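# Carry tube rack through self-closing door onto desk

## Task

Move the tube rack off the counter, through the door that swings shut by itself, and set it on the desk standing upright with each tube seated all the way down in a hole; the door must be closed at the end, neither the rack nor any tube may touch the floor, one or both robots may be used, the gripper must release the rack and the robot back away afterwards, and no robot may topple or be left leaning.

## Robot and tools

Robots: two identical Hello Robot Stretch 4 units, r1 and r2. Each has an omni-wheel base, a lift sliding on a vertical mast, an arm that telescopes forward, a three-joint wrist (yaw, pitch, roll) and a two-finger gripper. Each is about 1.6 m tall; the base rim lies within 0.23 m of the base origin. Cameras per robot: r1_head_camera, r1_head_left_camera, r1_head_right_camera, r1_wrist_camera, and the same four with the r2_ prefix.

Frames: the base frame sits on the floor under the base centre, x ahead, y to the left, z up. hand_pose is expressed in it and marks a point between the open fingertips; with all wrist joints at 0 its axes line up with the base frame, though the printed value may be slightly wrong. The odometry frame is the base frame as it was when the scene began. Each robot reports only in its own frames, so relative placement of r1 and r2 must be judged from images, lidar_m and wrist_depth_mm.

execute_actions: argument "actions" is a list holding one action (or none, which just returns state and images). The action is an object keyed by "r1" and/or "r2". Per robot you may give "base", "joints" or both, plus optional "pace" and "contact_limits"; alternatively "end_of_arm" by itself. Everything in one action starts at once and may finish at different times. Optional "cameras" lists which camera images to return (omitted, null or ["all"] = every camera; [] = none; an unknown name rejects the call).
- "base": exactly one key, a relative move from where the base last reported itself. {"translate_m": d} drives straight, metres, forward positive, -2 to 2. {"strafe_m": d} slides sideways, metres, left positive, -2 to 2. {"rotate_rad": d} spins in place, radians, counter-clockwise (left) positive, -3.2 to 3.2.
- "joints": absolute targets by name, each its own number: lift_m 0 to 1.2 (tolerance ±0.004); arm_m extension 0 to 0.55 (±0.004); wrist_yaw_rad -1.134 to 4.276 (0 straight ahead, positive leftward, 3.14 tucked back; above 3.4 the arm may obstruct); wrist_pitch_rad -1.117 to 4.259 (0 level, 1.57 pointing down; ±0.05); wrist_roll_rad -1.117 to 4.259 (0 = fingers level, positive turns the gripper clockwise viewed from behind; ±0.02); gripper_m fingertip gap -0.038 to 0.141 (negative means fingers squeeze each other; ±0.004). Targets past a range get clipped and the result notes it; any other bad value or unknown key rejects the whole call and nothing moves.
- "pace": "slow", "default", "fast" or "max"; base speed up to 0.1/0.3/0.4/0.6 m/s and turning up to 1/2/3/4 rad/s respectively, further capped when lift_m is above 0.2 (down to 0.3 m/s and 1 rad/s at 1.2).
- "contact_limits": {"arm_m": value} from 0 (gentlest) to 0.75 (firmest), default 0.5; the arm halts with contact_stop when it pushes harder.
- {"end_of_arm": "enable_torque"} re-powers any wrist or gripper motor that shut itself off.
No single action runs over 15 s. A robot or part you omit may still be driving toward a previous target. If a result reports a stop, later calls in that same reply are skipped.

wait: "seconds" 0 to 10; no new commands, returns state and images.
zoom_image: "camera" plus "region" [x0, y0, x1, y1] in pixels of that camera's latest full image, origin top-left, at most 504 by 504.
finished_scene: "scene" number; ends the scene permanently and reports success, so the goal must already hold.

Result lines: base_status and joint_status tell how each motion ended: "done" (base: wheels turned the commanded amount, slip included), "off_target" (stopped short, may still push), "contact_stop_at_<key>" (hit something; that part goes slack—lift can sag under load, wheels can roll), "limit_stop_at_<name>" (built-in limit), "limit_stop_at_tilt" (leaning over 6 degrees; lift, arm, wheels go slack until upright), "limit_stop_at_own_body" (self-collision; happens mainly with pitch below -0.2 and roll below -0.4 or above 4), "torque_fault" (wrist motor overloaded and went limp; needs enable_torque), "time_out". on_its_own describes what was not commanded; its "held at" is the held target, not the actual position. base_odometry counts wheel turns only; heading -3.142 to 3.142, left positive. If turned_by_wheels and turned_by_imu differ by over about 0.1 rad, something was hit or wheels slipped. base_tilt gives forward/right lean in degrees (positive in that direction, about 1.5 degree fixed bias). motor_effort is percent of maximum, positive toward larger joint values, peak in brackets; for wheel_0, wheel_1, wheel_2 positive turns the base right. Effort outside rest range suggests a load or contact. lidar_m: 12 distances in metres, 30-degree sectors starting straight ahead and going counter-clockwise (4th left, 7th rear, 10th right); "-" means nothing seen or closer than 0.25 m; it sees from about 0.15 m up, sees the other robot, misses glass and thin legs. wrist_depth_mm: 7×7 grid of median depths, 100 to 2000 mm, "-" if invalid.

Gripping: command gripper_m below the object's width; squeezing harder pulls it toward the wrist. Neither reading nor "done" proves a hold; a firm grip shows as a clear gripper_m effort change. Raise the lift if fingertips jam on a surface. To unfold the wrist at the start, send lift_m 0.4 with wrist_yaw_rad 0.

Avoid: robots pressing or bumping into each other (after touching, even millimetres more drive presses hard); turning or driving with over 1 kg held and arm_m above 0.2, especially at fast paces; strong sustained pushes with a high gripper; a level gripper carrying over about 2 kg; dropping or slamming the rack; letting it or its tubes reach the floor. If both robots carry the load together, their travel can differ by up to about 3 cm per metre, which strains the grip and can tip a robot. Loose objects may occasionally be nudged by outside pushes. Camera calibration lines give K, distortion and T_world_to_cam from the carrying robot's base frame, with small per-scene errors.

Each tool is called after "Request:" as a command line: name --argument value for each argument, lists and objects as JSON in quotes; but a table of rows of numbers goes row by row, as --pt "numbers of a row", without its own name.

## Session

Request:
execute_actions --actions '[]'

Scene clock: 0.00 s.
r1.base_odometry: x=+0.000 y=+0.000 heading=+0.000 (m, m, rad; r1's odometry frame)
r1.turned_by_wheels: +0.000 (rad since the last result)
r1.turned_by_imu: +0.000 (rad since the last result)
r1.base_tilt: forward=+0.1 right=-0.7 (deg)
r1.lidar_m: 1.80 2.20 1.11 1.23 0.87 0.81 0.87 0.98 0.90 0.96 1.32 1.73
r1.base_status: not commanded
r1.joint_positions: lift_m=+0.211 arm_m=-0.001 wrist_yaw_rad=+3.073 wrist_pitch_rad=+0.011 wrist_roll_rad=-0.019 gripper_m=+0.057
r1.joint_status: not commanded
r1.motor_effort: lift_m=+19 arm_m=-1 wrist_yaw_rad=+1 wrist_pitch_rad=-5 wrist_roll_rad=-1 gripper_m=-3 wheel_0=+0 wheel_1=+0 wheel_2=+0 (%)
r1.hand_pose: x=-0.1116 y=+0.1071 z=+0.3864 quat_wxyz=(+0.034, -0.006, -0.009, +0.999) (m; r1's base frame)
r1.wrist_depth_mm: - 141 1118 1008 904 820 759 / - 132 1078 1008 904 831 759 / 108 143 242 1025 917 831 759 / 142 171 1138 1025 917 842 778 / 1078 1281 1138 1025 917 842 778 / 1042 1160 1060 1025 197 831 768 / 842 820 917 108 904 820 768
r2.base_odometry: x=+0.000 y=+0.000 heading=+0.000 (m, m, rad; r2's odometry frame)
r2.turned_by_wheels: +0.000 (rad since the last result)
r2.turned_by_imu: +0.000 (rad since the last result)
r2.base_tilt: forward=+0.1 right=+0.7 (deg)
r2.lidar_m: 0.81 0.81 0.83 0.75 0.75 0.96 1.13 1.17 2.04 1.85 1.29 0.87
r2.base_status: not commanded
r2.joint_positions: lift_m=+0.268 arm_m=+0.002 wrist_yaw_rad=+3.164 wrist_pitch_rad=-0.004 wrist_roll_rad=+0.008 gripper_m=+0.057
r2.joint_status: not commanded
r2.motor_effort: lift_m=+18 arm_m=+0 wrist_yaw_rad=+1 wrist_pitch_rad=-8 wrist_roll_rad=+0 gripper_m=-2 wheel_0=+0 wheel_1=+0 wheel_2=+0 (%)
r2.hand_pose: x=-0.1170 y=+0.0810 z=+0.4473 quat_wxyz=(-0.011, +0.002, +0.004, +1.000) (m; r2's base frame)
r2.wrist_depth_mm: - 138 1499 - 1921 1160 842 / - 121 160 - 1863 1160 831 / - 126 169 - 1921 1138 831 / 137 138 267 - 1921 1160 842 / - - 1537 - 1708 1138 842 / 1499 1576 192 1708 195 1160 854 / 1042 1008 1118 108 1098 976 842
pictures: r1_head_camera, r1_head_left_camera, r1_head_right_camera, r1_wrist_camera, r2_head_camera, r2_head_left_camera, r2_head_right_camera, r2_wrist_camera
camera_calibration (this result's frames):
r1_wrist_camera: T_world_to_cam=[[0.0484742, 0.997661, 0.0481872, -0.117291], [0.071079, 0.0446761, -0.99647, 0.435848], [-0.996292, 0.0517282, -0.0687471, 0.140553], [0, 0, 0, 1]] pos_world=[0.114738, 0.0902737, 0.449624]
r2_wrist_camera: T_world_to_cam=[[-0.00707306, 0.999717, -0.02273, -0.0767701], [-0.0196347, -0.022865, -0.999546, 0.505129], [-0.999782, -0.00662355, 0.0197908, 0.102491], [0, 0, 0, 1]] pos_world=[0.111843, 0.0889769, 0.501126]
Images, in order (width x height): r1_head_camera 420x560, r1_head_left_camera 420x672, r1_head_right_camera 420x672, r1_wrist_camera 616x392, r2_head_camera 420x560, r2_head_left_camera 420x672, r2_head_right_camera 420x672, r2_wrist_camera 616x392.

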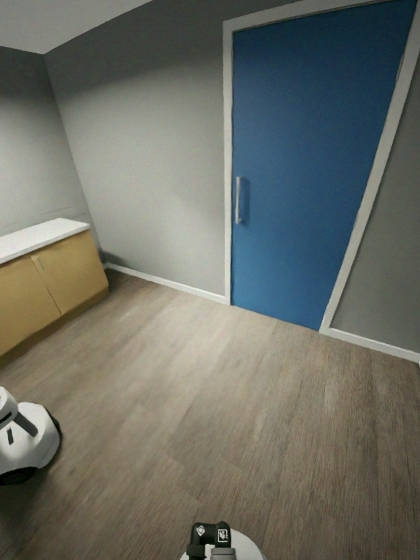

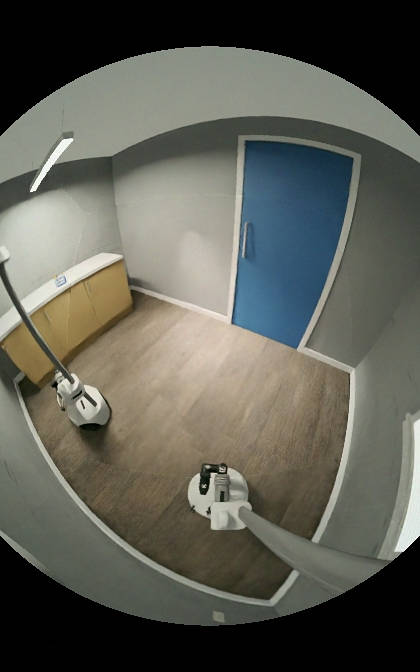

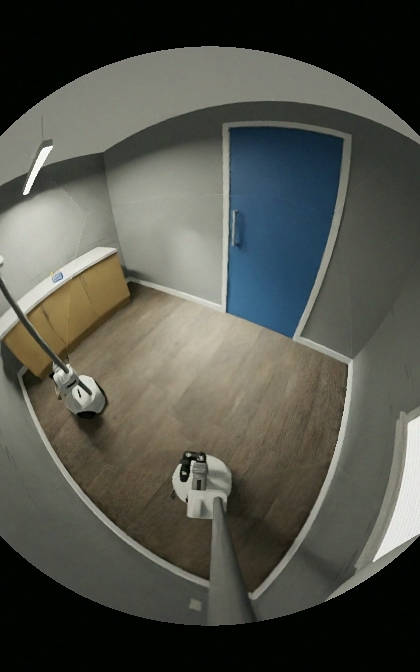

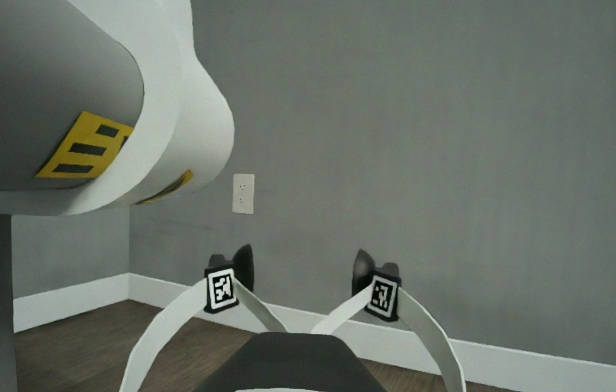

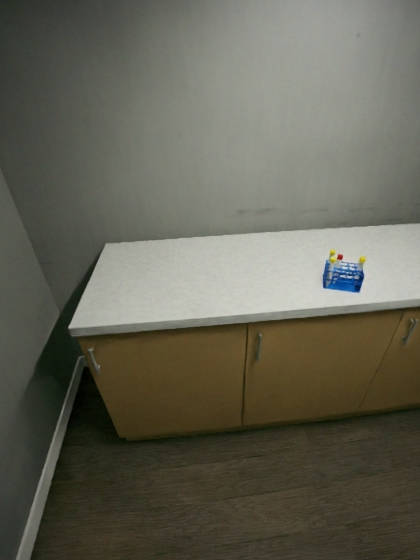

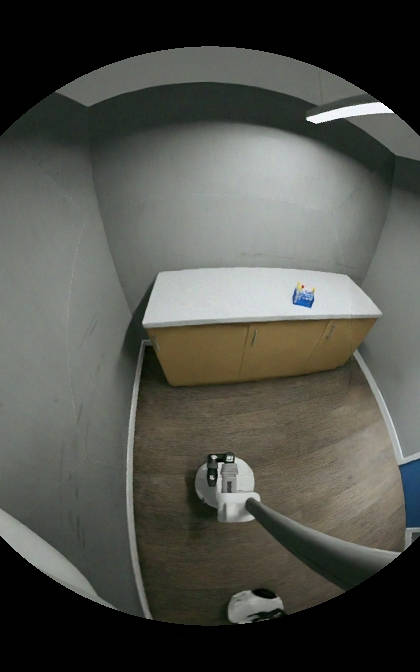

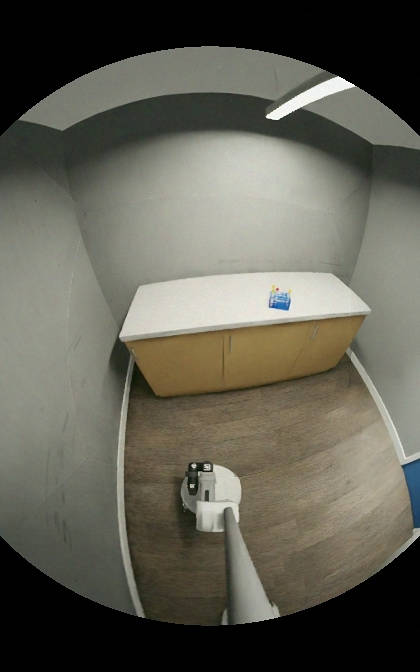

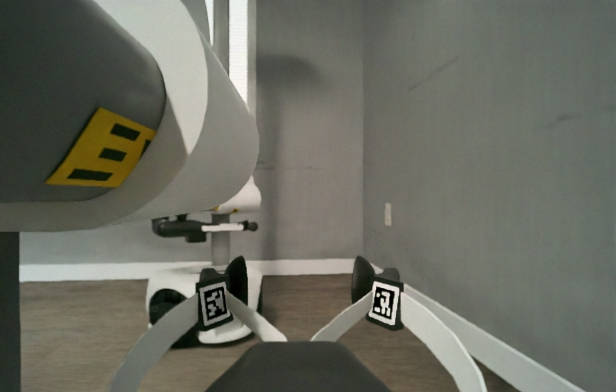

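Request:
execute_actions --actions '[{"r1":{"base":{"translate_m":0.9},"joints":{"lift_m":0.85,"wrist_yaw_rad":0.2,"gripper_m":0.1}},"r2":{"base":{"rotate_rad":-0.2},"joints":{"lift_m":0.82,"gripper_m":0.141,"wrist_yaw_rad":0}}}]' --cameras '[]'

Request:
execute_actions --actions '[{"r1":{"base":{"strafe_m":-0.2}},"r2":{"base":{"strafe_m":-0.2}}}]' --cameras '["r1_head_camera","r1_wrist_camera","r2_head_camera","r2_wrist_camera"]'

Scene clock: 11.37 s.
r1.base_odometry: x=+0.900 y=+0.000 heading=+0.000 (m, m, rad; r1's odometry frame)
r1.turned_by_wheels: +0.000 (rad since the last result)
r1.turned_by_imu: +0.000 (rad since the last result)
r1.base_tilt: forward=-0.1 right=-0.7 (deg)
r1.lidar_m: 0.90 1.34 1.67 1.06 1.06 1.62 1.70 1.41 1.35 1.43 1.00 0.92
r1.base_status: done
r1.joint_positions: lift_m=+0.850 arm_m=-0.001 wrist_yaw_rad=+0.200 wrist_pitch_rad=+0.011 wrist_roll_rad=-0.019 gripper_m=+0.100
r1.joint_status: all done
r1.motor_effort: lift_m=+22(23) arm_m=+0(1) wrist_yaw_rad=+1(4) wrist_pitch_rad=-6(6) wrist_roll_rad=+1(1) gripper_m=+4(5) wheel_0=+1(7) wheel_1=+3(10) wheel_2=+0(11) (%)
r1.hand_pose: x=+0.4702 y=-0.0283 z=+1.0247 quat_wxyz=(+0.995, -0.010, +0.005, +0.100) (m; r1's base frame)
r1.wrist_depth_mm: 1983 1618 1182 946 788 668 591 / 1921 1618 1160 946 788 640 597 / - 1618 1182 946 788 661 603 / 1983 1576 1160 946 788 661 603 / 1983 1618 1118 960 768 661 591 / - 1618 1060 931 219 668 603 / 1983 1499 1255 108 768 654 603
r2.base_odometry: x=+0.000 y=+0.000 heading=-0.200 (m, m, rad; r2's odometry frame)
r2.turned_by_wheels: -0.200 (rad since the last result)
r2.turned_by_imu: -0.199 (rad since the last result)
r2.base_tilt: forward=+0.0 right=+0.7 (deg)
r2.lidar_m: 0.80 0.81 0.91 0.75 0.74 0.84 1.40 2.27 1.07 1.42 1.86 0.98
r2.base_status: done
r2.joint_positions: lift_m=+0.820 arm_m=+0.002 wrist_yaw_rad=+0.001 wrist_pitch_rad=-0.004 wrist_roll_rad=+0.008 gripper_m=+0.141
r2.joint_status: all done
r2.motor_effort: lift_m=+22(23) arm_m=+0(0) wrist_yaw_rad=+0(6) wrist_pitch_rad=-7(9) wrist_roll_rad=+0(1) gripper_m=-1(5) wheel_0=-1(2) wheel_1=-1(8) wheel_2=-2(4) (%)
r2.hand_pose: x=+0.4619 y=-0.0873 z=+0.9990 quat_wxyz=(+1.000, +0.004, -0.002, +0.000) (m; r2's base frame)
r2.wrist_depth_mm: 1078 1138 1255 1308 1430 1576 1661 / 1078 1138 1229 1366 1430 1576 1661 / 1078 1138 1229 1366 1499 1661 1661 / 1078 1182 1229 1336 1397 1618 1756 / 878 891 891 904 788 904 891 / 539 203 603 654 715 788 891 / 544 591 621 108 750 798 878
pictures: none
No camera images: the call's "cameras" was empty. Leave "cameras" out to get every camera's image.

Scene clock: 13.30 s.
r1.base_odometry: x=+0.900 y=-0.200 heading=+0.000 (m, m, rad; r1's odometry frame)
r1.turned_by_wheels: +0.000 (rad since the last result)
r1.turned_by_imu: +0.000 (rad since the last result)
r1.base_tilt: forward=+0.1 right=-0.8 (deg)
r1.lidar_m: 0.89 1.17 1.85 1.08 1.08 1.71 1.77 1.22 1.18 1.25 0.89 0.84
r1.base_status: done
r1.joint_positions: lift_m=+0.850 arm_m=-0.001 wrist_yaw_rad=+0.200 wrist_pitch_rad=+0.011 wrist_roll_rad=-0.019 gripper_m=+0.100
r1.joint_status: not commanded
r1.motor_effort: lift_m=+22(22) arm_m=+0(1) wrist_yaw_rad=+2(0) wrist_pitch_rad=-5(5) wrist_roll_rad=-1(1) gripper_m=+1(0) wheel_0=+0(9) wheel_1=+0(10) wheel_2=+0(6) (%)
r1.hand_pose: x=+0.4702 y=-0.0283 z=+1.0247 quat_wxyz=(+0.995, -0.010, +0.005, +0.100) (m; r1's base frame)
r1.wrist_depth_mm: - 1366 1008 809 676 580 512 / 1983 1366 1025 798 676 580 517 / - 1366 1008 798 683 580 517 / - 1397 1008 809 691 585 517 / - 1397 960 798 683 580 521 / - 1366 931 798 219 585 517 / 1983 1308 1060 108 683 569 517
r2.base_odometry: x=-0.040 y=-0.196 heading=-0.200 (m, m, rad; r2's odometry frame)
r2.turned_by_wheels: +0.000 (rad since the last result)
r2.turned_by_imu: +0.000 (rad since the last result)
r2.base_tilt: forward=+0.1 right=+0.7 (deg)
r2.lidar_m: 0.86 0.87 0.99 0.94 0.94 1.06 1.72 2.19 1.09 1.69 1.68 1.02
r2.base_status: done
r2.joint_positions: lift_m=+0.820 arm_m=+0.002 wrist_yaw_rad=+0.000 wrist_pitch_rad=-0.004 wrist_roll_rad=+0.008 gripper_m=+0.141
r2.joint_status: not commanded
r2.motor_effort: lift_m=+21(22) arm_m=+0(0) wrist_yaw_rad=+0(0) wrist_pitch_rad=-7(7) wrist_roll_rad=-1(2) gripper_m=+0(0) wheel_0=-1(6) wheel_1=+2(9) wheel_2=-1(1) (%)
r2.hand_pose: x=+0.4618 y=-0.0873 z=+0.9991 quat_wxyz=(+1.000, +0.004, -0.002, +0.000) (m; r2's base frame)
r2.wrist_depth_mm: 1138 1182 1255 1397 1576 1618 1618 / 1138 1205 1281 1397 1499 1661 1537 / 1138 1182 1308 1397 1537 1618 1499 / 1138 1205 1255 1397 1537 1708 1537 / 878 904 878 809 891 904 976 / 580 203 668 715 788 878 960 / 597 640 683 109 798 854 946
pictures: r1_head_camera, r1_wrist_camera, r2_head_camera, r2_wrist_camera
camera_calibration (this result's frames):
r1_wrist_camera: T_world_to_cam=[[0.218521, -0.974642, 0.0481872, -0.176977], [-0.0566522, -0.0619682, -0.996469, 1.09362], [0.974186, 0.215019, -0.068757, -0.150777], [0, 0, 0, 1]] pos_world=[0.247514, -0.0722995, 1.08792]
r2_wrist_camera: T_world_to_cam=[[-0.0149051, -0.999631, -0.0227297, -0.0628706], [0.020121, 0.0224277, -0.999546, 1.04978], [0.999686, -0.0153557, 0.0197793, -0.254986], [0, 0, 0, 1]] pos_world=[0.232846, -0.0903071, 1.05292]
Images, in order (width x height): r1_head_camera 420x560, r1_wrist_camera 616x392, r2_head_camera 420x560, r2_wrist_camera 616x392.

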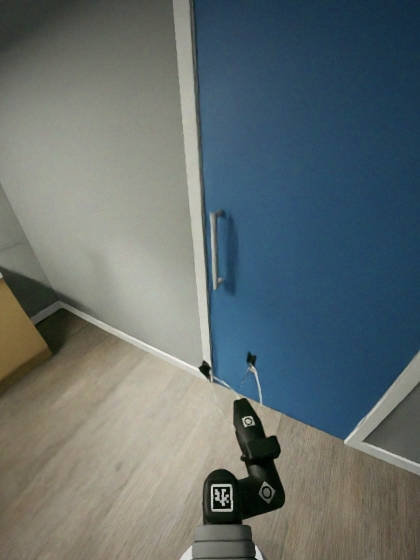

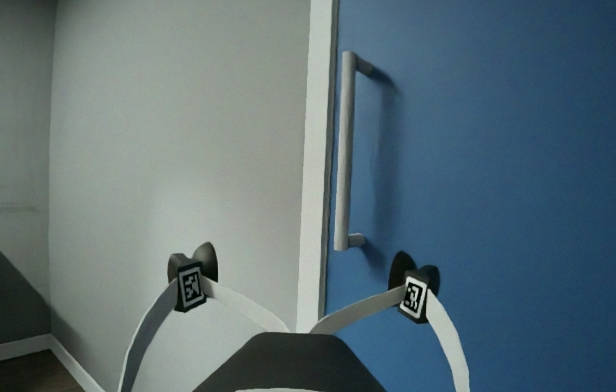

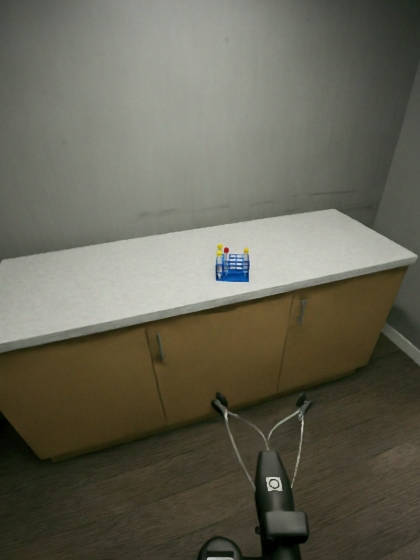

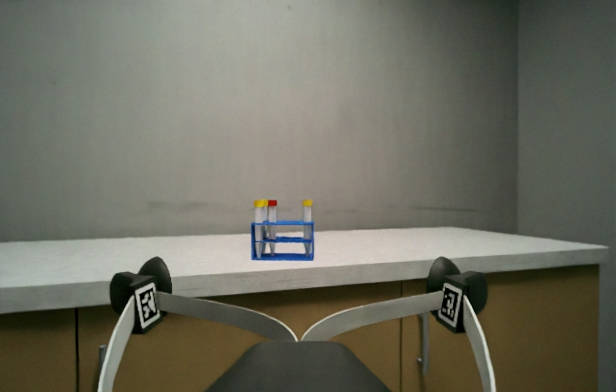

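Request:
execute_actions --actions '[{"r1":{"base":{"strafe_m":0.035},"joints":{"arm_m":0.33,"gripper_m":0.08,"lift_m":0.88}},"r2":{"base":{"strafe_m":0.03},"joints":{"arm_m":0.4,"lift_m":0.8}}}]' --cameras '["r1_head_camera","r1_wrist_camera","r2_head_camera","r2_wrist_camera"]'

Scene clock: 18.23 s.
r1.base_odometry: x=+0.900 y=-0.165 heading=+0.000 (m, m, rad; r1's odometry frame)
r1.turned_by_wheels: +0.000 (rad since the last result)
r1.turned_by_imu: +0.000 (rad since the last result)
r1.base_tilt: forward=+0.1 right=-0.6 (deg)
r1.lidar_m: 0.88 1.25 1.82 1.06 1.08 1.71 1.78 1.29 1.22 1.27 0.91 0.86
r1.base_status: done
r1.joint_positions: lift_m=+0.880 arm_m=+0.329 wrist_yaw_rad=+0.200 wrist_pitch_rad=+0.011 wrist_roll_rad=-0.019 gripper_m=+0.080
r1.joint_status: all done
r1.motor_effort: lift_m=+23(24) arm_m=+6(7) wrist_yaw_rad=+1(3) wrist_pitch_rad=-5(5) wrist_roll_rad=-2(0) gripper_m=-1(1) wheel_0=+0(9) wheel_1=+1(8) wheel_2=+0(0) (%)
r1.hand_pose: x=+0.8000 y=-0.0284 z=+1.0548 quat_wxyz=(+0.995, -0.010, +0.004, +0.100) (m; r1's base frame)
r1.wrist_depth_mm: 1160 778 574 439 370 325 291 / 1118 759 569 442 373 325 293 / 1118 778 569 445 377 327 293 / 1118 768 574 452 384 327 291 / 1138 768 530 445 375 327 293 / 1138 778 521 449 206 327 294 / 1182 741 597 108 384 317 294
r2.base_odometry: x=-0.034 y=-0.167 heading=-0.200 (m, m, rad; r2's odometry frame)
r2.turned_by_wheels: +0.000 (rad since the last result)
r2.turned_by_imu: +0.000 (rad since the last result)
r2.base_tilt: forward=+0.1 right=+0.6 (deg)
r2.lidar_m: 0.85 0.87 0.98 0.91 0.91 1.02 1.72 2.22 1.07 1.44 1.71 1.04
r2.base_status: done
r2.joint_positions: lift_m=+0.800 arm_m=+0.399 wrist_yaw_rad=+0.000 wrist_pitch_rad=-0.004 wrist_roll_rad=+0.008 gripper_m=+0.141
r2.joint_status: all done
r2.motor_effort: lift_m=+13(20) arm_m=+7(7) wrist_yaw_rad=+1(0) wrist_pitch_rad=-7(7) wrist_roll_rad=+1(1) gripper_m=-1(0) wheel_0=+1(7) wheel_1=+0(3) wheel_2=-1(1) (%)
r2.hand_pose: x=+0.8581 y=-0.0874 z=+0.9798 quat_wxyz=(+1.000, +0.004, -0.002, +0.000) (m; r2's base frame)
r2.wrist_depth_mm: 798 854 917 1008 1098 1205 1336 / 788 866 917 991 1078 1205 1308 / 820 854 931 1025 1098 1182 1336 / 788 866 917 991 1078 1205 1336 / 750 759 634 549 750 750 750 / 389 202 330 387 338 366 407 / 263 272 283 108 343 379 427
pictures: r1_head_camera, r1_wrist_camera, r2_head_camera, r2_wrist_camera
camera_calibration (this result's frames):
r1_wrist_camera: T_world_to_cam=[[0.218378, -0.974674, 0.0481897, -0.25042], [-0.0565515, -0.0619381, -0.996477, 1.14215], [0.974224, 0.214883, -0.0686451, -0.470131], [0, 0, 0, 1]] pos_world=[0.577289, -0.0723118, 1.11792]
r2_wrist_camera: T_world_to_cam=[[-0.0151266, -0.999627, -0.0227316, -0.0572745], [0.0202585, 0.0224231, -0.999543, 1.02242], [0.99968, -0.0155802, 0.0199118, -0.650913], [0, 0, 0, 1]] pos_world=[0.629125, -0.0903204, 1.03362]
Images, in order (width x height): r1_head_camera 420x560, r1_wrist_camera 616x392, r2_head_camera 420x560, r2_wrist_camera 616x392.

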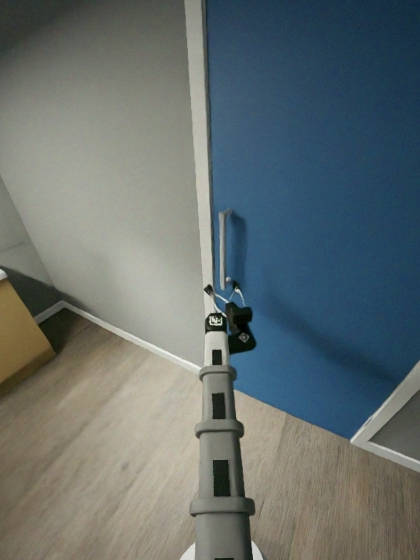

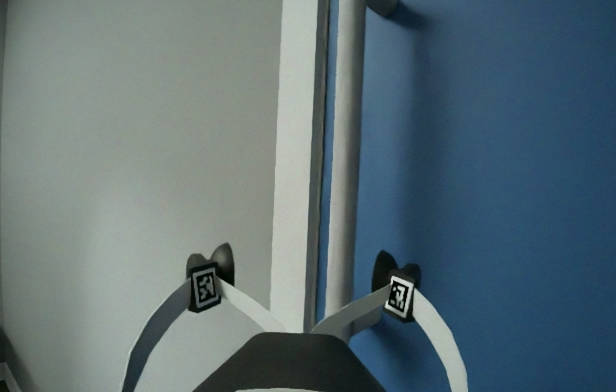

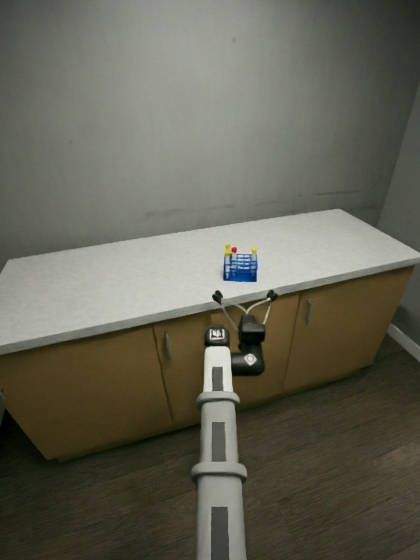

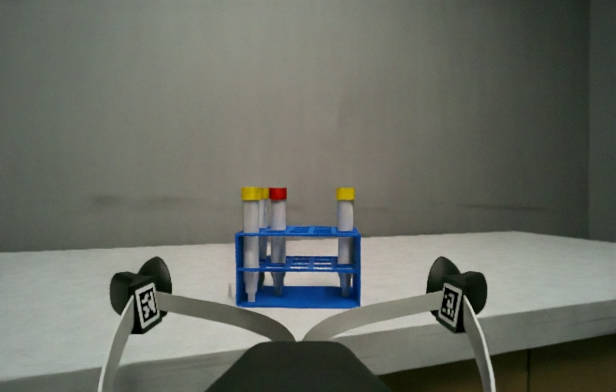

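Request:
execute_actions --actions '[{"r1":{"base":{"translate_m":0.105},"pace":"slow"},"r2":{"base":{"translate_m":0.19},"joints":{"lift_m":0.785},"pace":"slow"}}]' --cameras '["r1_wrist_camera","r2_wrist_camera"]'

Request:
execute_actions --actions '[{"r1":{"joints":{"gripper_m":-0.02}},"r2":{"joints":{"gripper_m":0.06}}}]' --cameras '["r1_wrist_camera","r2_wrist_camera","r1_head_camera"]'

Scene clock: 25.47 s.
r1.base_odometry: x=+1.005 y=-0.165 heading=+0.001 (m, m, rad; r1's odometry frame)
r1.turned_by_wheels: +0.000 (rad since the last result)
r1.turned_by_imu: +0.001 (rad since the last result)
r1.base_tilt: forward=-0.1 right=-0.5 (deg)
r1.lidar_m: 0.79 1.09 1.76 1.18 1.29 1.79 1.86 1.34 1.28 1.18 0.82 0.78
r1.base_status: done
r1.joint_positions: lift_m=+0.880 arm_m=+0.329 wrist_yaw_rad=+0.200 wrist_pitch_rad=+0.011 wrist_roll_rad=-0.019 gripper_m=+0.080
r1.joint_status: not commanded
r1.motor_effort: lift_m=+22(22) arm_m=+5(6) wrist_yaw_rad=+0(1) wrist_pitch_rad=-5(5) wrist_roll_rad=+0(1) gripper_m=-3(1) wheel_0=+3(6) wheel_1=+4(6) wheel_2=-3(9) (%)
r1.hand_pose: x=+0.8000 y=-0.0284 z=+1.0548 quat_wxyz=(+0.995, -0.010, +0.004, +0.100) (m; r1's base frame)
r1.wrist_depth_mm: 842 569 415 332 281 239 215 / 831 569 418 334 281 240 216 / 809 559 418 340 282 240 217 / 831 564 421 342 283 240 218 / 831 569 375 312 277 242 218 / 854 574 359 242 206 241 216 / 878 539 439 108 282 234 216
r2.base_odometry: x=+0.152 y=-0.204 heading=-0.200 (m, m, rad; r2's odometry frame)
r2.turned_by_wheels: +0.000 (rad since the last result)
r2.turned_by_imu: -0.001 (rad since the last result)
r2.base_tilt: forward=+0.1 right=+0.7 (deg)
r2.lidar_m: 0.69 0.67 0.78 0.97 0.96 1.10 1.79 2.40 1.19 1.56 1.64 0.82
r2.base_status: done
r2.joint_positions: lift_m=+0.785 arm_m=+0.399 wrist_yaw_rad=+0.000 wrist_pitch_rad=-0.004 wrist_roll_rad=+0.008 gripper_m=+0.141
r2.joint_status: all done
r2.motor_effort: lift_m=+13(15) arm_m=+7(7) wrist_yaw_rad=+1(1) wrist_pitch_rad=-7(7) wrist_roll_rad=-1(1) gripper_m=+0(0) wheel_0=+2(5) wheel_1=+1(1) wheel_2=+0(1) (%)
r2.hand_pose: x=+0.8581 y=-0.0874 z=+0.9648 quat_wxyz=(+1.000, +0.004, -0.002, +0.000) (m; r2's base frame)
r2.wrist_depth_mm: 647 691 759 809 891 976 1060 / 647 691 750 809 904 960 1098 / 647 699 750 820 878 976 1078 / 640 699 262 809 866 960 1098 / 640 683 220 480 233 661 661 / 342 202 208 236 215 286 338 / 229 230 211 109 224 217 229
pictures: r1_wrist_camera, r2_wrist_camera
camera_calibration (this result's frames):
r1_wrist_camera: T_world_to_cam=[[0.218378, -0.974674, 0.0481895, -0.25042], [-0.0565514, -0.061938, -0.996477, 1.14215], [0.974224, 0.214883, -0.0686451, -0.470133], [0, 0, 0, 1]] pos_world=[0.577291, -0.0723118, 1.11792]
r2_wrist_camera: T_world_to_cam=[[-0.0151263, -0.999627, -0.0227315, -0.0576153], [0.0202586, 0.022423, -0.999543, 1.00745], [0.99968, -0.0155799, 0.0199119, -0.650618], [0, 0, 0, 1]] pos_world=[0.629129, -0.0903204, 1.01863]
Images, in order (width x height): r1_wrist_camera 616x392, r2_wrist_camera 616x392.

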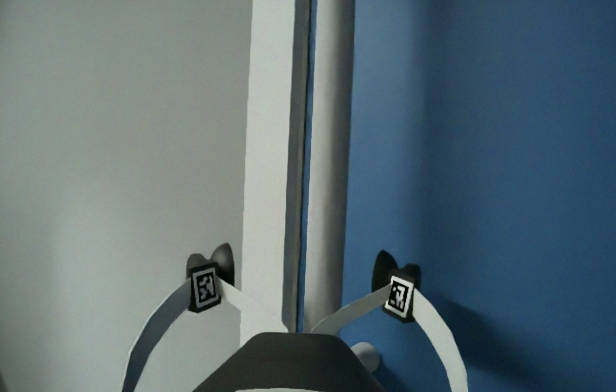

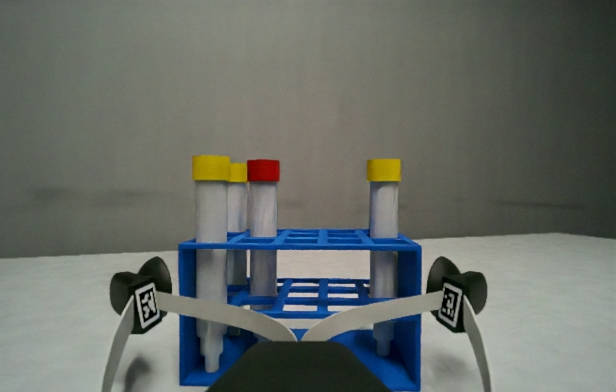

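Scene clock: 27.30 s.
r1.base_odometry: x=+1.005 y=-0.165 heading=+0.000 (m, m, rad; r1's odometry frame)
r1.turned_by_wheels: -0.001 (rad since the last result)
r1.turned_by_imu: -0.001 (rad since the last result)
r1.base_tilt: forward=+0.1 right=-0.6 (deg)
r1.lidar_m: 0.79 1.10 1.76 1.18 1.29 1.79 1.88 1.34 1.27 1.16 0.83 0.76
r1.base_status: not commanded
r1.joint_positions: lift_m=+0.880 arm_m=+0.329 wrist_yaw_rad=+0.194 wrist_pitch_rad=+0.011 wrist_roll_rad=-0.019 gripper_m=-0.019
r1.joint_status: all done
r1.on_its_own: wrist_yaw_rad is at rest, and its effort (+18) is outside its rest range (-13 to +13)
r1.motor_effort: lift_m=+22(22) arm_m=+4(6) wrist_yaw_rad=+18(24) wrist_pitch_rad=-5(5) wrist_roll_rad=-1(1) gripper_m=-20(22) wheel_0=-5(4) wheel_1=+0(4) wheel_2=-3(3) (%)
r1.hand_pose: x=+0.8000 y=-0.0301 z=+1.0548 quat_wxyz=(+0.995, -0.010, +0.005, +0.097) (m; r1's base frame)
r1.wrist_depth_mm: 809 549 410 296 267 229 208 / 798 549 415 297 268 230 209 / 788 554 413 234 270 231 208 / 788 549 413 298 270 233 209 / 788 554 413 233 271 231 210 / 820 554 189 231 188 228 209 / 842 508 430 108 271 220 209
r2.base_odometry: x=+0.152 y=-0.204 heading=-0.200 (m, m, rad; r2's odometry frame)
r2.turned_by_wheels: +0.000 (rad since the last result)
r2.turned_by_imu: +0.000 (rad since the last result)
r2.base_tilt: forward=+0.1 right=+0.7 (deg)
r2.lidar_m: 0.69 0.67 0.77 0.96 0.97 1.09 1.78 2.40 1.19 1.57 1.64 0.81
r2.base_status: not commanded
r2.joint_positions: lift_m=+0.785 arm_m=+0.399 wrist_yaw_rad=+0.000 wrist_pitch_rad=-0.004 wrist_roll_rad=+0.008 gripper_m=+0.060
r2.joint_status: all done
r2.motor_effort: lift_m=+13(13) arm_m=+7(7) wrist_yaw_rad=+1(1) wrist_pitch_rad=-7(6) wrist_roll_rad=+1(1) gripper_m=-20(19) wheel_0=+2(2) wheel_1=+1(1) wheel_2=+0(0) (%)
r2.hand_pose: x=+0.8581 y=-0.0874 z=+0.9648 quat_wxyz=(+1.000, +0.004, -0.002, +0.000) (m; r2's base frame)
r2.wrist_depth_mm: 654 699 750 809 866 991 1098 / 640 707 750 820 891 976 1078 / 640 707 741 820 878 976 1098 / 661 699 211 798 866 976 1098 / 640 676 200 477 211 647 661 / 338 177 200 217 210 181 343 / 215 216 189 108 189 229 216
pictures: r1_head_camera, r1_wrist_camera, r2_wrist_camera
camera_calibration (this result's frames):
r1_wrist_camera: T_world_to_cam=[[0.212696, -0.975929, 0.0481893, -0.247623], [-0.0569114, -0.0616073, -0.996477, 1.14234], [0.97546, 0.209204, -0.0686452, -0.470951], [0, 0, 0, 1]] pos_world=[0.577074, -0.0727613, 1.11792]
r2_wrist_camera: T_world_to_cam=[[-0.0151267, -0.999627, -0.0227314, -0.0576152], [0.0202501, 0.022423, -0.999543, 1.00745], [0.999681, -0.0155802, 0.0199034, -0.65061], [0, 0, 0, 1]] pos_world=[0.62913, -0.0903204, 1.01863]
Images, in order (width x height): r1_head_camera 420x560, r1_wrist_camera 616x392, r2_wrist_camera 616x392.

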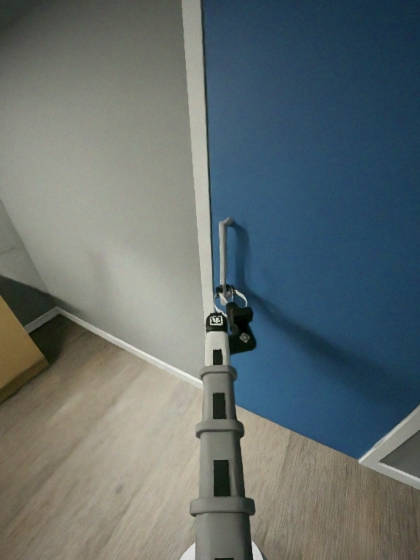

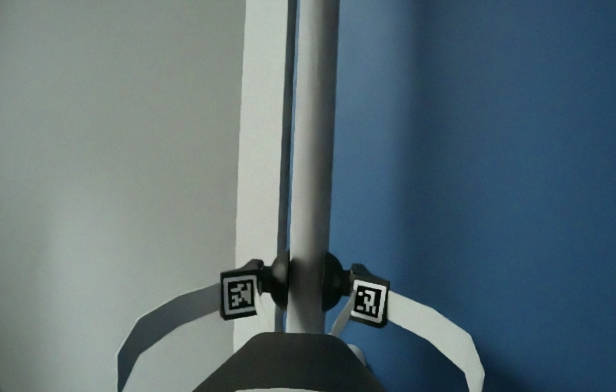

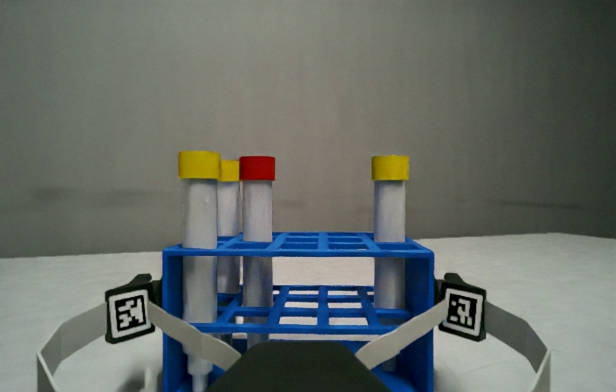

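Request:
execute_actions --actions '[{"r1":{"joints":{"gripper_m":0.035,"arm_m":0.345}},"r2":{"joints":{"lift_m":0.85},"pace":"slow"}}]' --cameras '[]'

Request:
execute_actions --actions '[{"r1":{"joints":{"gripper_m":-0.02}},"r2":{"joints":{"arm_m":0.005}}}]' --cameras '[]'

Request:
execute_actions --actions '[{"r1":{"base":{"translate_m":-0.08},"pace":"slow"},"r2":{"base":{"rotate_rad":-1.13},"pace":"slow"}}]' --cameras '[]'

Request:
execute_actions --actions '[{"r1":{"base":{"strafe_m":0.035},"pace":"slow"}}]' --cameras '[]'

Request:
execute_actions --actions '[{"r1":{"base":{"translate_m":-0.2},"pace":"slow"}}]' --cameras '["r1_wrist_camera","r2_head_left_camera"]'

Scene clock: 37.23 s.
r1.base_odometry: x=+1.005 y=-0.165 heading=+0.000 (m, m, rad; r1's odometry frame)
r1.turned_by_wheels: +0.000 (rad since the last result)
r1.turned_by_imu: +0.001 (rad since the last result)
r1.base_tilt: forward=+0.1 right=-0.7 (deg)
r1.lidar_m: 0.78 1.10 1.77 1.18 1.25 1.80 1.86 1.33 1.28 1.16 0.81 0.77
r1.base_status: not commanded
r1.joint_positions: lift_m=+0.880 arm_m=+0.344 wrist_yaw_rad=+0.199 wrist_pitch_rad=+0.011 wrist_roll_rad=-0.019 gripper_m=+0.035
r1.joint_status: all done
r1.motor_effort: lift_m=+22(22) arm_m=+6(11) wrist_yaw_rad=+4(32) wrist_pitch_rad=-5(5) wrist_roll_rad=-1(1) gripper_m=-9(23) wheel_0=-4(4) wheel_1=+0(0) wheel_2=-4(10) (%)
r1.hand_pose: x=+0.8149 y=-0.0287 z=+1.0547 quat_wxyz=(+0.995, -0.010, +0.005, +0.099) (m; r1's base frame)
r1.wrist_depth_mm: 778 535 394 317 265 227 204 / 778 535 397 224 266 228 205 / 768 535 397 294 267 228 205 / 778 539 397 296 267 229 206 / 788 535 399 223 262 229 206 / 788 544 199 223 200 228 205 / 809 544 418 108 267 224 205
r2.base_odometry: x=+0.152 y=-0.204 heading=-0.200 (m, m, rad; r2's odometry frame)
r2.turned_by_wheels: +0.000 (rad since the last result)
r2.turned_by_imu: +0.000 (rad since the last result)
r2.base_tilt: forward=+0.1 right=+0.7 (deg)
r2.lidar_m: 0.67 0.68 0.79 0.97 0.97 1.08 1.77 2.41 1.20 1.55 1.64 0.81
r2.base_status: not commanded
r2.joint_positions: lift_m=+0.850 arm_m=+0.399 wrist_yaw_rad=+0.000 wrist_pitch_rad=-0.003 wrist_roll_rad=+0.008 gripper_m=+0.060
r2.joint_status: all done
r2.motor_effort: lift_m=+22(22) arm_m=+7(7) wrist_yaw_rad=+1(1) wrist_pitch_rad=-10(11) wrist_roll_rad=+0(0) gripper_m=-20(21) wheel_0=+2(2) wheel_1=+1(1) wheel_2=+0(0) (%)
r2.hand_pose: x=+0.8581 y=-0.0874 z=+1.0287 quat_wxyz=(+1.000, +0.004, -0.002, +0.000) (m; r2's base frame)
r2.wrist_depth_mm: 640 699 750 798 866 976 1078 / 647 699 768 809 891 976 1060 / 647 691 750 809 878 960 1078 / 647 699 211 820 866 960 1078 / 654 691 190 778 212 931 1078 / 549 177 191 233 209 181 539 / 347 347 190 109 189 370 349
pictures: none
No camera images: the call's "cameras" was empty. Leave "cameras" out to get every camera's image.

Scene clock: 39.50 s.
r1.base_odometry: x=+1.005 y=-0.165 heading=+0.000 (m, m, rad; r1's odometry frame)
r1.turned_by_wheels: +0.000 (rad since the last result)
r1.turned_by_imu: +0.000 (rad since the last result)
r1.base_tilt: forward=+0.0 right=-0.5 (deg)
r1.lidar_m: 0.77 1.08 1.74 1.17 1.30 1.79 1.88 1.33 1.27 1.14 0.80 0.74
r1.base_status: not commanded
r1.joint_positions: lift_m=+0.880 arm_m=+0.344 wrist_yaw_rad=+0.198 wrist_pitch_rad=+0.011 wrist_roll_rad=-0.019 gripper_m=-0.019
r1.joint_status: all done
r1.motor_effort: lift_m=+22(22) arm_m=+4(6) wrist_yaw_rad=+5(17) wrist_pitch_rad=-5(5) wrist_roll_rad=-2(1) gripper_m=-19(23) wheel_0=-4(4) wheel_1=-1(0) wheel_2=-4(4) (%)
r1.hand_pose: x=+0.8152 y=-0.0291 z=+1.0547 quat_wxyz=(+0.995, -0.010, +0.005, +0.099) (m; r1's base frame)
r1.wrist_depth_mm: 768 530 397 213 252 217 195 / 768 525 394 213 253 216 196 / 759 530 394 279 254 217 196 / 768 530 397 281 253 218 196 / 778 535 397 214 254 218 198 / 778 535 190 213 186 214 196 / 798 492 415 108 255 208 197
r2.base_odometry: x=+0.152 y=-0.204 heading=-0.200 (m, m, rad; r2's odometry frame)
r2.turned_by_wheels: +0.000 (rad since the last result)
r2.turned_by_imu: +0.000 (rad since the last result)
r2.base_tilt: forward=+0.1 right=+0.7 (deg)
r2.lidar_m: 0.42 0.67 0.78 0.97 0.97 1.08 1.78 2.41 1.21 1.55 1.65 0.82
r2.base_status: not commanded
r2.joint_positions: lift_m=+0.850 arm_m=+0.006 wrist_yaw_rad=+0.000 wrist_pitch_rad=-0.003 wrist_roll_rad=+0.008 gripper_m=+0.060
r2.joint_status: all done
r2.motor_effort: lift_m=+22(22) arm_m=-8(8) wrist_yaw_rad=+1(1) wrist_pitch_rad=-11(11) wrist_roll_rad=-1(1) gripper_m=-20(20) wheel_0=+2(2) wheel_1=+1(1) wheel_2=+0(0) (%)
r2.hand_pose: x=+0.4657 y=-0.0874 z=+1.0286 quat_wxyz=(+1.000, +0.004, -0.001, +0.000) (m; r2's base frame)
r2.wrist_depth_mm: 931 1042 1078 1182 1281 1430 1537 / 960 1060 1098 1160 1336 1430 1464 / 917 1008 1098 1229 1308 1464 1464 / 976 1008 212 1160 1281 1464 1464 / 946 991 213 768 211 1042 1281 / 549 176 200 233 211 181 691 / 410 445 189 108 189 627 699
pictures: none
No camera images: the call's "cameras" was empty. Leave "cameras" out to get every camera's image.

Scene clock: 41.90 s.
r1.base_odometry: x=+0.925 y=-0.165 heading=+0.002 (m, m, rad; r1's odometry frame)
r1.turned_by_wheels: +0.003 (rad since the last result)
r1.turned_by_imu: +0.004 (rad since the last result)
r1.base_tilt: forward=-0.1 right=-0.8 (deg)
r1.lidar_m: 0.78 1.19 1.16 1.07 1.81 1.71 1.79 1.30 1.22 1.25 0.85 0.77
r1.base_status: done
r1.joint_positions: lift_m=+0.880 arm_m=+0.345 wrist_yaw_rad=+0.218 wrist_pitch_rad=+0.011 wrist_roll_rad=-0.019 gripper_m=-0.019
r1.joint_status: not commanded
r1.on_its_own: wrist_yaw_rad is at rest, and its effort (-50) is outside its rest range (-13 to +13)
r1.motor_effort: lift_m=+22(22) arm_m=+3(4) wrist_yaw_rad=-50(49) wrist_pitch_rad=-6(6) wrist_roll_rad=-1(1) gripper_m=-25(24) wheel_0=+13(12) wheel_1=+2(5) wheel_2=+18(21) (%)
r1.hand_pose: x=+0.8160 y=-0.0229 z=+1.0547 quat_wxyz=(+0.994, -0.010, +0.005, +0.109) (m; r1's base frame)
r1.wrist_depth_mm: 1182 759 539 270 248 214 196 / 1182 759 539 271 249 216 197 / 1160 750 539 272 248 216 198 / 1160 750 539 216 251 218 198 / 1182 759 544 216 250 217 199 / 1182 691 203 213 187 218 198 / 1229 732 569 108 251 210 199
r2.base_odometry: x=+0.152 y=-0.204 heading=-1.330 (m, m, rad; r2's odometry frame)
r2.turned_by_wheels: -1.130 (rad since the last result)
r2.turned_by_imu: -1.122 (rad since the last result)
r2.base_tilt: forward=+0.1 right=+0.7 (deg)
r2.lidar_m: 0.42 0.85 0.67 0.67 0.75 0.97 0.97 1.05 1.60 2.39 1.20 1.50
r2.base_status: done
r2.joint_positions: lift_m=+0.850 arm_m=+0.006 wrist_yaw_rad=+0.000 wrist_pitch_rad=-0.003 wrist_roll_rad=+0.008 gripper_m=+0.060
r2.joint_status: not commanded
r2.motor_effort: lift_m=+22(22) arm_m=-7(7) wrist_yaw_rad=+2(1) wrist_pitch_rad=-11(12) wrist_roll_rad=-1(1) gripper_m=-19(21) wheel_0=+2(6) wheel_1=-1(2) wheel_2=+2(2) (%)
r2.hand_pose: x=+0.4657 y=-0.0874 z=+1.0286 quat_wxyz=(+1.000, +0.004, -0.001, +0.000) (m; r2's base frame)
r2.wrist_depth_mm: 1499 1430 1397 1366 1366 1366 1205 / 1464 1430 1464 1430 1336 1308 1205 / 1537 1464 1464 1397 1366 1366 1205 / 1537 1430 212 1397 1366 1336 1229 / 1537 1499 213 1397 212 1336 1229 / 904 177 200 233 209 180 1229 / 866 1430 189 108 189 1336 1229
pictures: none
No camera images: the call's "cameras" was empty. Leave "cameras" out to get every camera's image.

Scene clock: 43.30 s.
r1.base_odometry: x=+0.925 y=-0.130 heading=+0.001 (m, m, rad; r1's odometry frame)
r1.turned_by_wheels: -0.001 (rad since the last result)
r1.turned_by_imu: -0.001 (rad since the last result)
r1.base_tilt: forward=+0.0 right=-0.7 (deg)
r1.lidar_m: 0.79 1.21 1.13 1.02 1.80 1.70 1.76 1.30 1.27 1.27 0.90 0.78
r1.base_status: done
r1.joint_positions: lift_m=+0.880 arm_m=+0.345 wrist_yaw_rad=+0.194 wrist_pitch_rad=+0.011 wrist_roll_rad=-0.019 gripper_m=-0.019
r1.joint_status: not commanded
r1.on_its_own: wrist_yaw_rad is at rest, and its effort (+20) is outside its rest range (-13 to +13)
r1.motor_effort: lift_m=+22(22) arm_m=+3(3) wrist_yaw_rad=+20(53) wrist_pitch_rad=-6(6) wrist_roll_rad=-1(1) gripper_m=-22(23) wheel_0=-10(10) wheel_1=+0(12) wheel_2=-2(20) (%)
r1.hand_pose: x=+0.8153 y=-0.0303 z=+1.0547 quat_wxyz=(+0.995, -0.010, +0.005, +0.097) (m; r1's base frame)
r1.wrist_depth_mm: 1042 715 535 277 255 224 206 / 1025 707 530 278 256 226 207 / 1008 707 535 215 257 226 208 / 1042 715 535 215 257 227 208 / 1025 715 535 213 258 228 208 / 1042 715 190 214 186 223 208 / 1078 668 559 108 259 220 208
r2.base_odometry: x=+0.152 y=-0.204 heading=-1.330 (m, m, rad; r2's odometry frame)
r2.turned_by_wheels: +0.000 (rad since the last result)
r2.turned_by_imu: +0.000 (rad since the last result)
r2.base_tilt: forward=+0.0 right=+0.6 (deg)
r2.lidar_m: 0.42 0.87 0.69 0.67 0.75 0.96 0.96 1.06 1.59 2.40 1.15 1.47
r2.base_status: not commanded
r2.joint_positions: lift_m=+0.850 arm_m=+0.006 wrist_yaw_rad=+0.000 wrist_pitch_rad=-0.003 wrist_roll_rad=+0.008 gripper_m=+0.060
r2.joint_status: not commanded
r2.motor_effort: lift_m=+22(22) arm_m=-8(8) wrist_yaw_rad=+2(2) wrist_pitch_rad=-11(12) wrist_roll_rad=+0(0) gripper_m=-21(21) wheel_0=+2(2) wheel_1=-1(0) wheel_2=+1(2) (%)
r2.hand_pose: x=+0.4657 y=-0.0874 z=+1.0286 quat_wxyz=(+1.000, +0.004, -0.001, +0.000) (m; r2's base frame)
r2.wrist_depth_mm: 1537 1464 1430 1464 1336 1336 1205 / 1464 1430 1366 1366 1366 1308 1229 / 1499 1464 1397 1336 1336 1308 1255 / 1464 1430 212 1397 1366 1336 1229 / 1464 1499 212 1366 211 1308 1229 / 891 177 200 232 211 181 1255 / 878 1464 189 109 189 1336 1229
pictures: none
No camera images: the call's "cameras" was empty. Leave "cameras" out to get every camera's image.

Scene clock: 46.57 s.
r1.base_odometry: x=+0.725 y=-0.130 heading=+0.004 (m, m, rad; r1's odometry frame)
r1.turned_by_wheels: +0.003 (rad since the last result)
r1.turned_by_imu: +0.006 (rad since the last result)
r1.base_tilt: forward=+0.0 right=-0.7 (deg)
r1.lidar_m: 0.77 1.45 1.07 1.11 1.64 1.52 1.61 1.19 1.16 1.24 1.05 0.86
r1.base_status: done
r1.joint_positions: lift_m=+0.880 arm_m=+0.345 wrist_yaw_rad=+0.218 wrist_pitch_rad=+0.011 wrist_roll_rad=-0.019 gripper_m=-0.019
r1.joint_status: not commanded
r1.on_its_own: wrist_yaw_rad is at rest, and its effort (-53) is outside its rest range (-13 to +13)
r1.motor_effort: lift_m=+22(22) arm_m=+3(3) wrist_yaw_rad=-53(48) wrist_pitch_rad=-6(6) wrist_roll_rad=+0(1) gripper_m=-25(24) wheel_0=+13(12) wheel_1=+3(10) wheel_2=+17(20) (%)
r1.hand_pose: x=+0.8160 y=-0.0230 z=+1.0547 quat_wxyz=(+0.994, -0.010, +0.005, +0.109) (m; r1's base frame)
r1.wrist_depth_mm: 1863 1255 878 272 259 238 224 / 1863 1229 878 272 259 237 224 / 1863 1205 878 216 259 240 226 / 1921 1205 878 276 262 239 227 / 1983 1229 854 216 263 242 227 / 1921 1060 187 215 186 242 229 / 1921 1182 931 108 265 239 229
r2.base_odometry: x=+0.152 y=-0.204 heading=-1.330 (m, m, rad; r2's odometry frame)
r2.turned_by_wheels: +0.000 (rad since the last result)
r2.turned_by_imu: +0.000 (rad since the last result)
r2.base_tilt: forward=+0.1 right=+0.7 (deg)
r2.lidar_m: 0.41 0.87 0.69 0.68 0.77 0.98 0.97 1.05 1.61 1.16 1.17 1.48
r2.base_status: not commanded
r2.joint_positions: lift_m=+0.850 arm_m=+0.006 wrist_yaw_rad=+0.000 wrist_pitch_rad=-0.003 wrist_roll_rad=+0.008 gripper_m=+0.060
r2.joint_status: not commanded
r2.motor_effort: lift_m=+22(22) arm_m=-8(8) wrist_yaw_rad=+2(2) wrist_pitch_rad=-11(12) wrist_roll_rad=+0(2) gripper_m=-20(20) wheel_0=+2(2) wheel_1=+0(1) wheel_2=+1(1) (%)
r2.hand_pose: x=+0.4657 y=-0.0874 z=+1.0286 quat_wxyz=(+1.000, +0.004, -0.001, +0.000) (m; r2's base frame)
r2.wrist_depth_mm: 1464 1464 1430 1336 1336 1308 - / 1464 1397 1397 1397 1366 1366 - / 1499 1464 1464 1397 1366 1336 - / 1499 1464 213 1366 1336 1366 - / 1464 1430 190 1366 210 1336 - / 904 177 191 232 209 181 - / 866 1464 189 108 189 1308 -
pictures: r1_wrist_camera, r2_head_left_camera
camera_calibration (this result's frames):
r1_wrist_camera: T_world_to_cam=[[0.235782, -0.970611, 0.0481848, -0.262774], [-0.055744, -0.0630092, -0.996455, 1.14259], [0.970206, 0.23226, -0.0689622, -0.482842], [0, 0, 0, 1]] pos_world=[0.594106, -0.0709128, 1.1179]
Images, in order (width x height): r1_wrist_camera 616x392, r2_head_left_camera 420x672.

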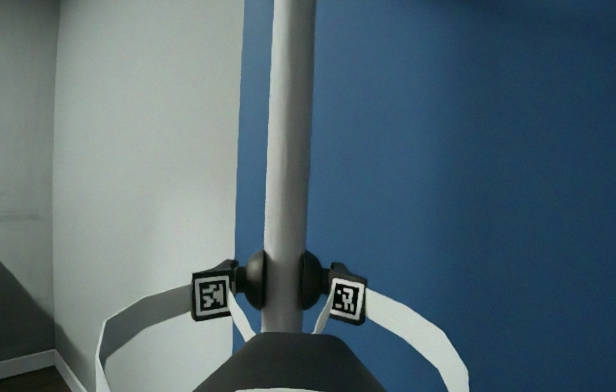

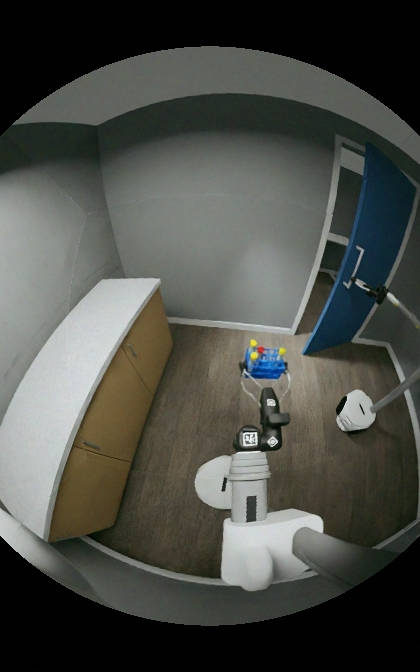

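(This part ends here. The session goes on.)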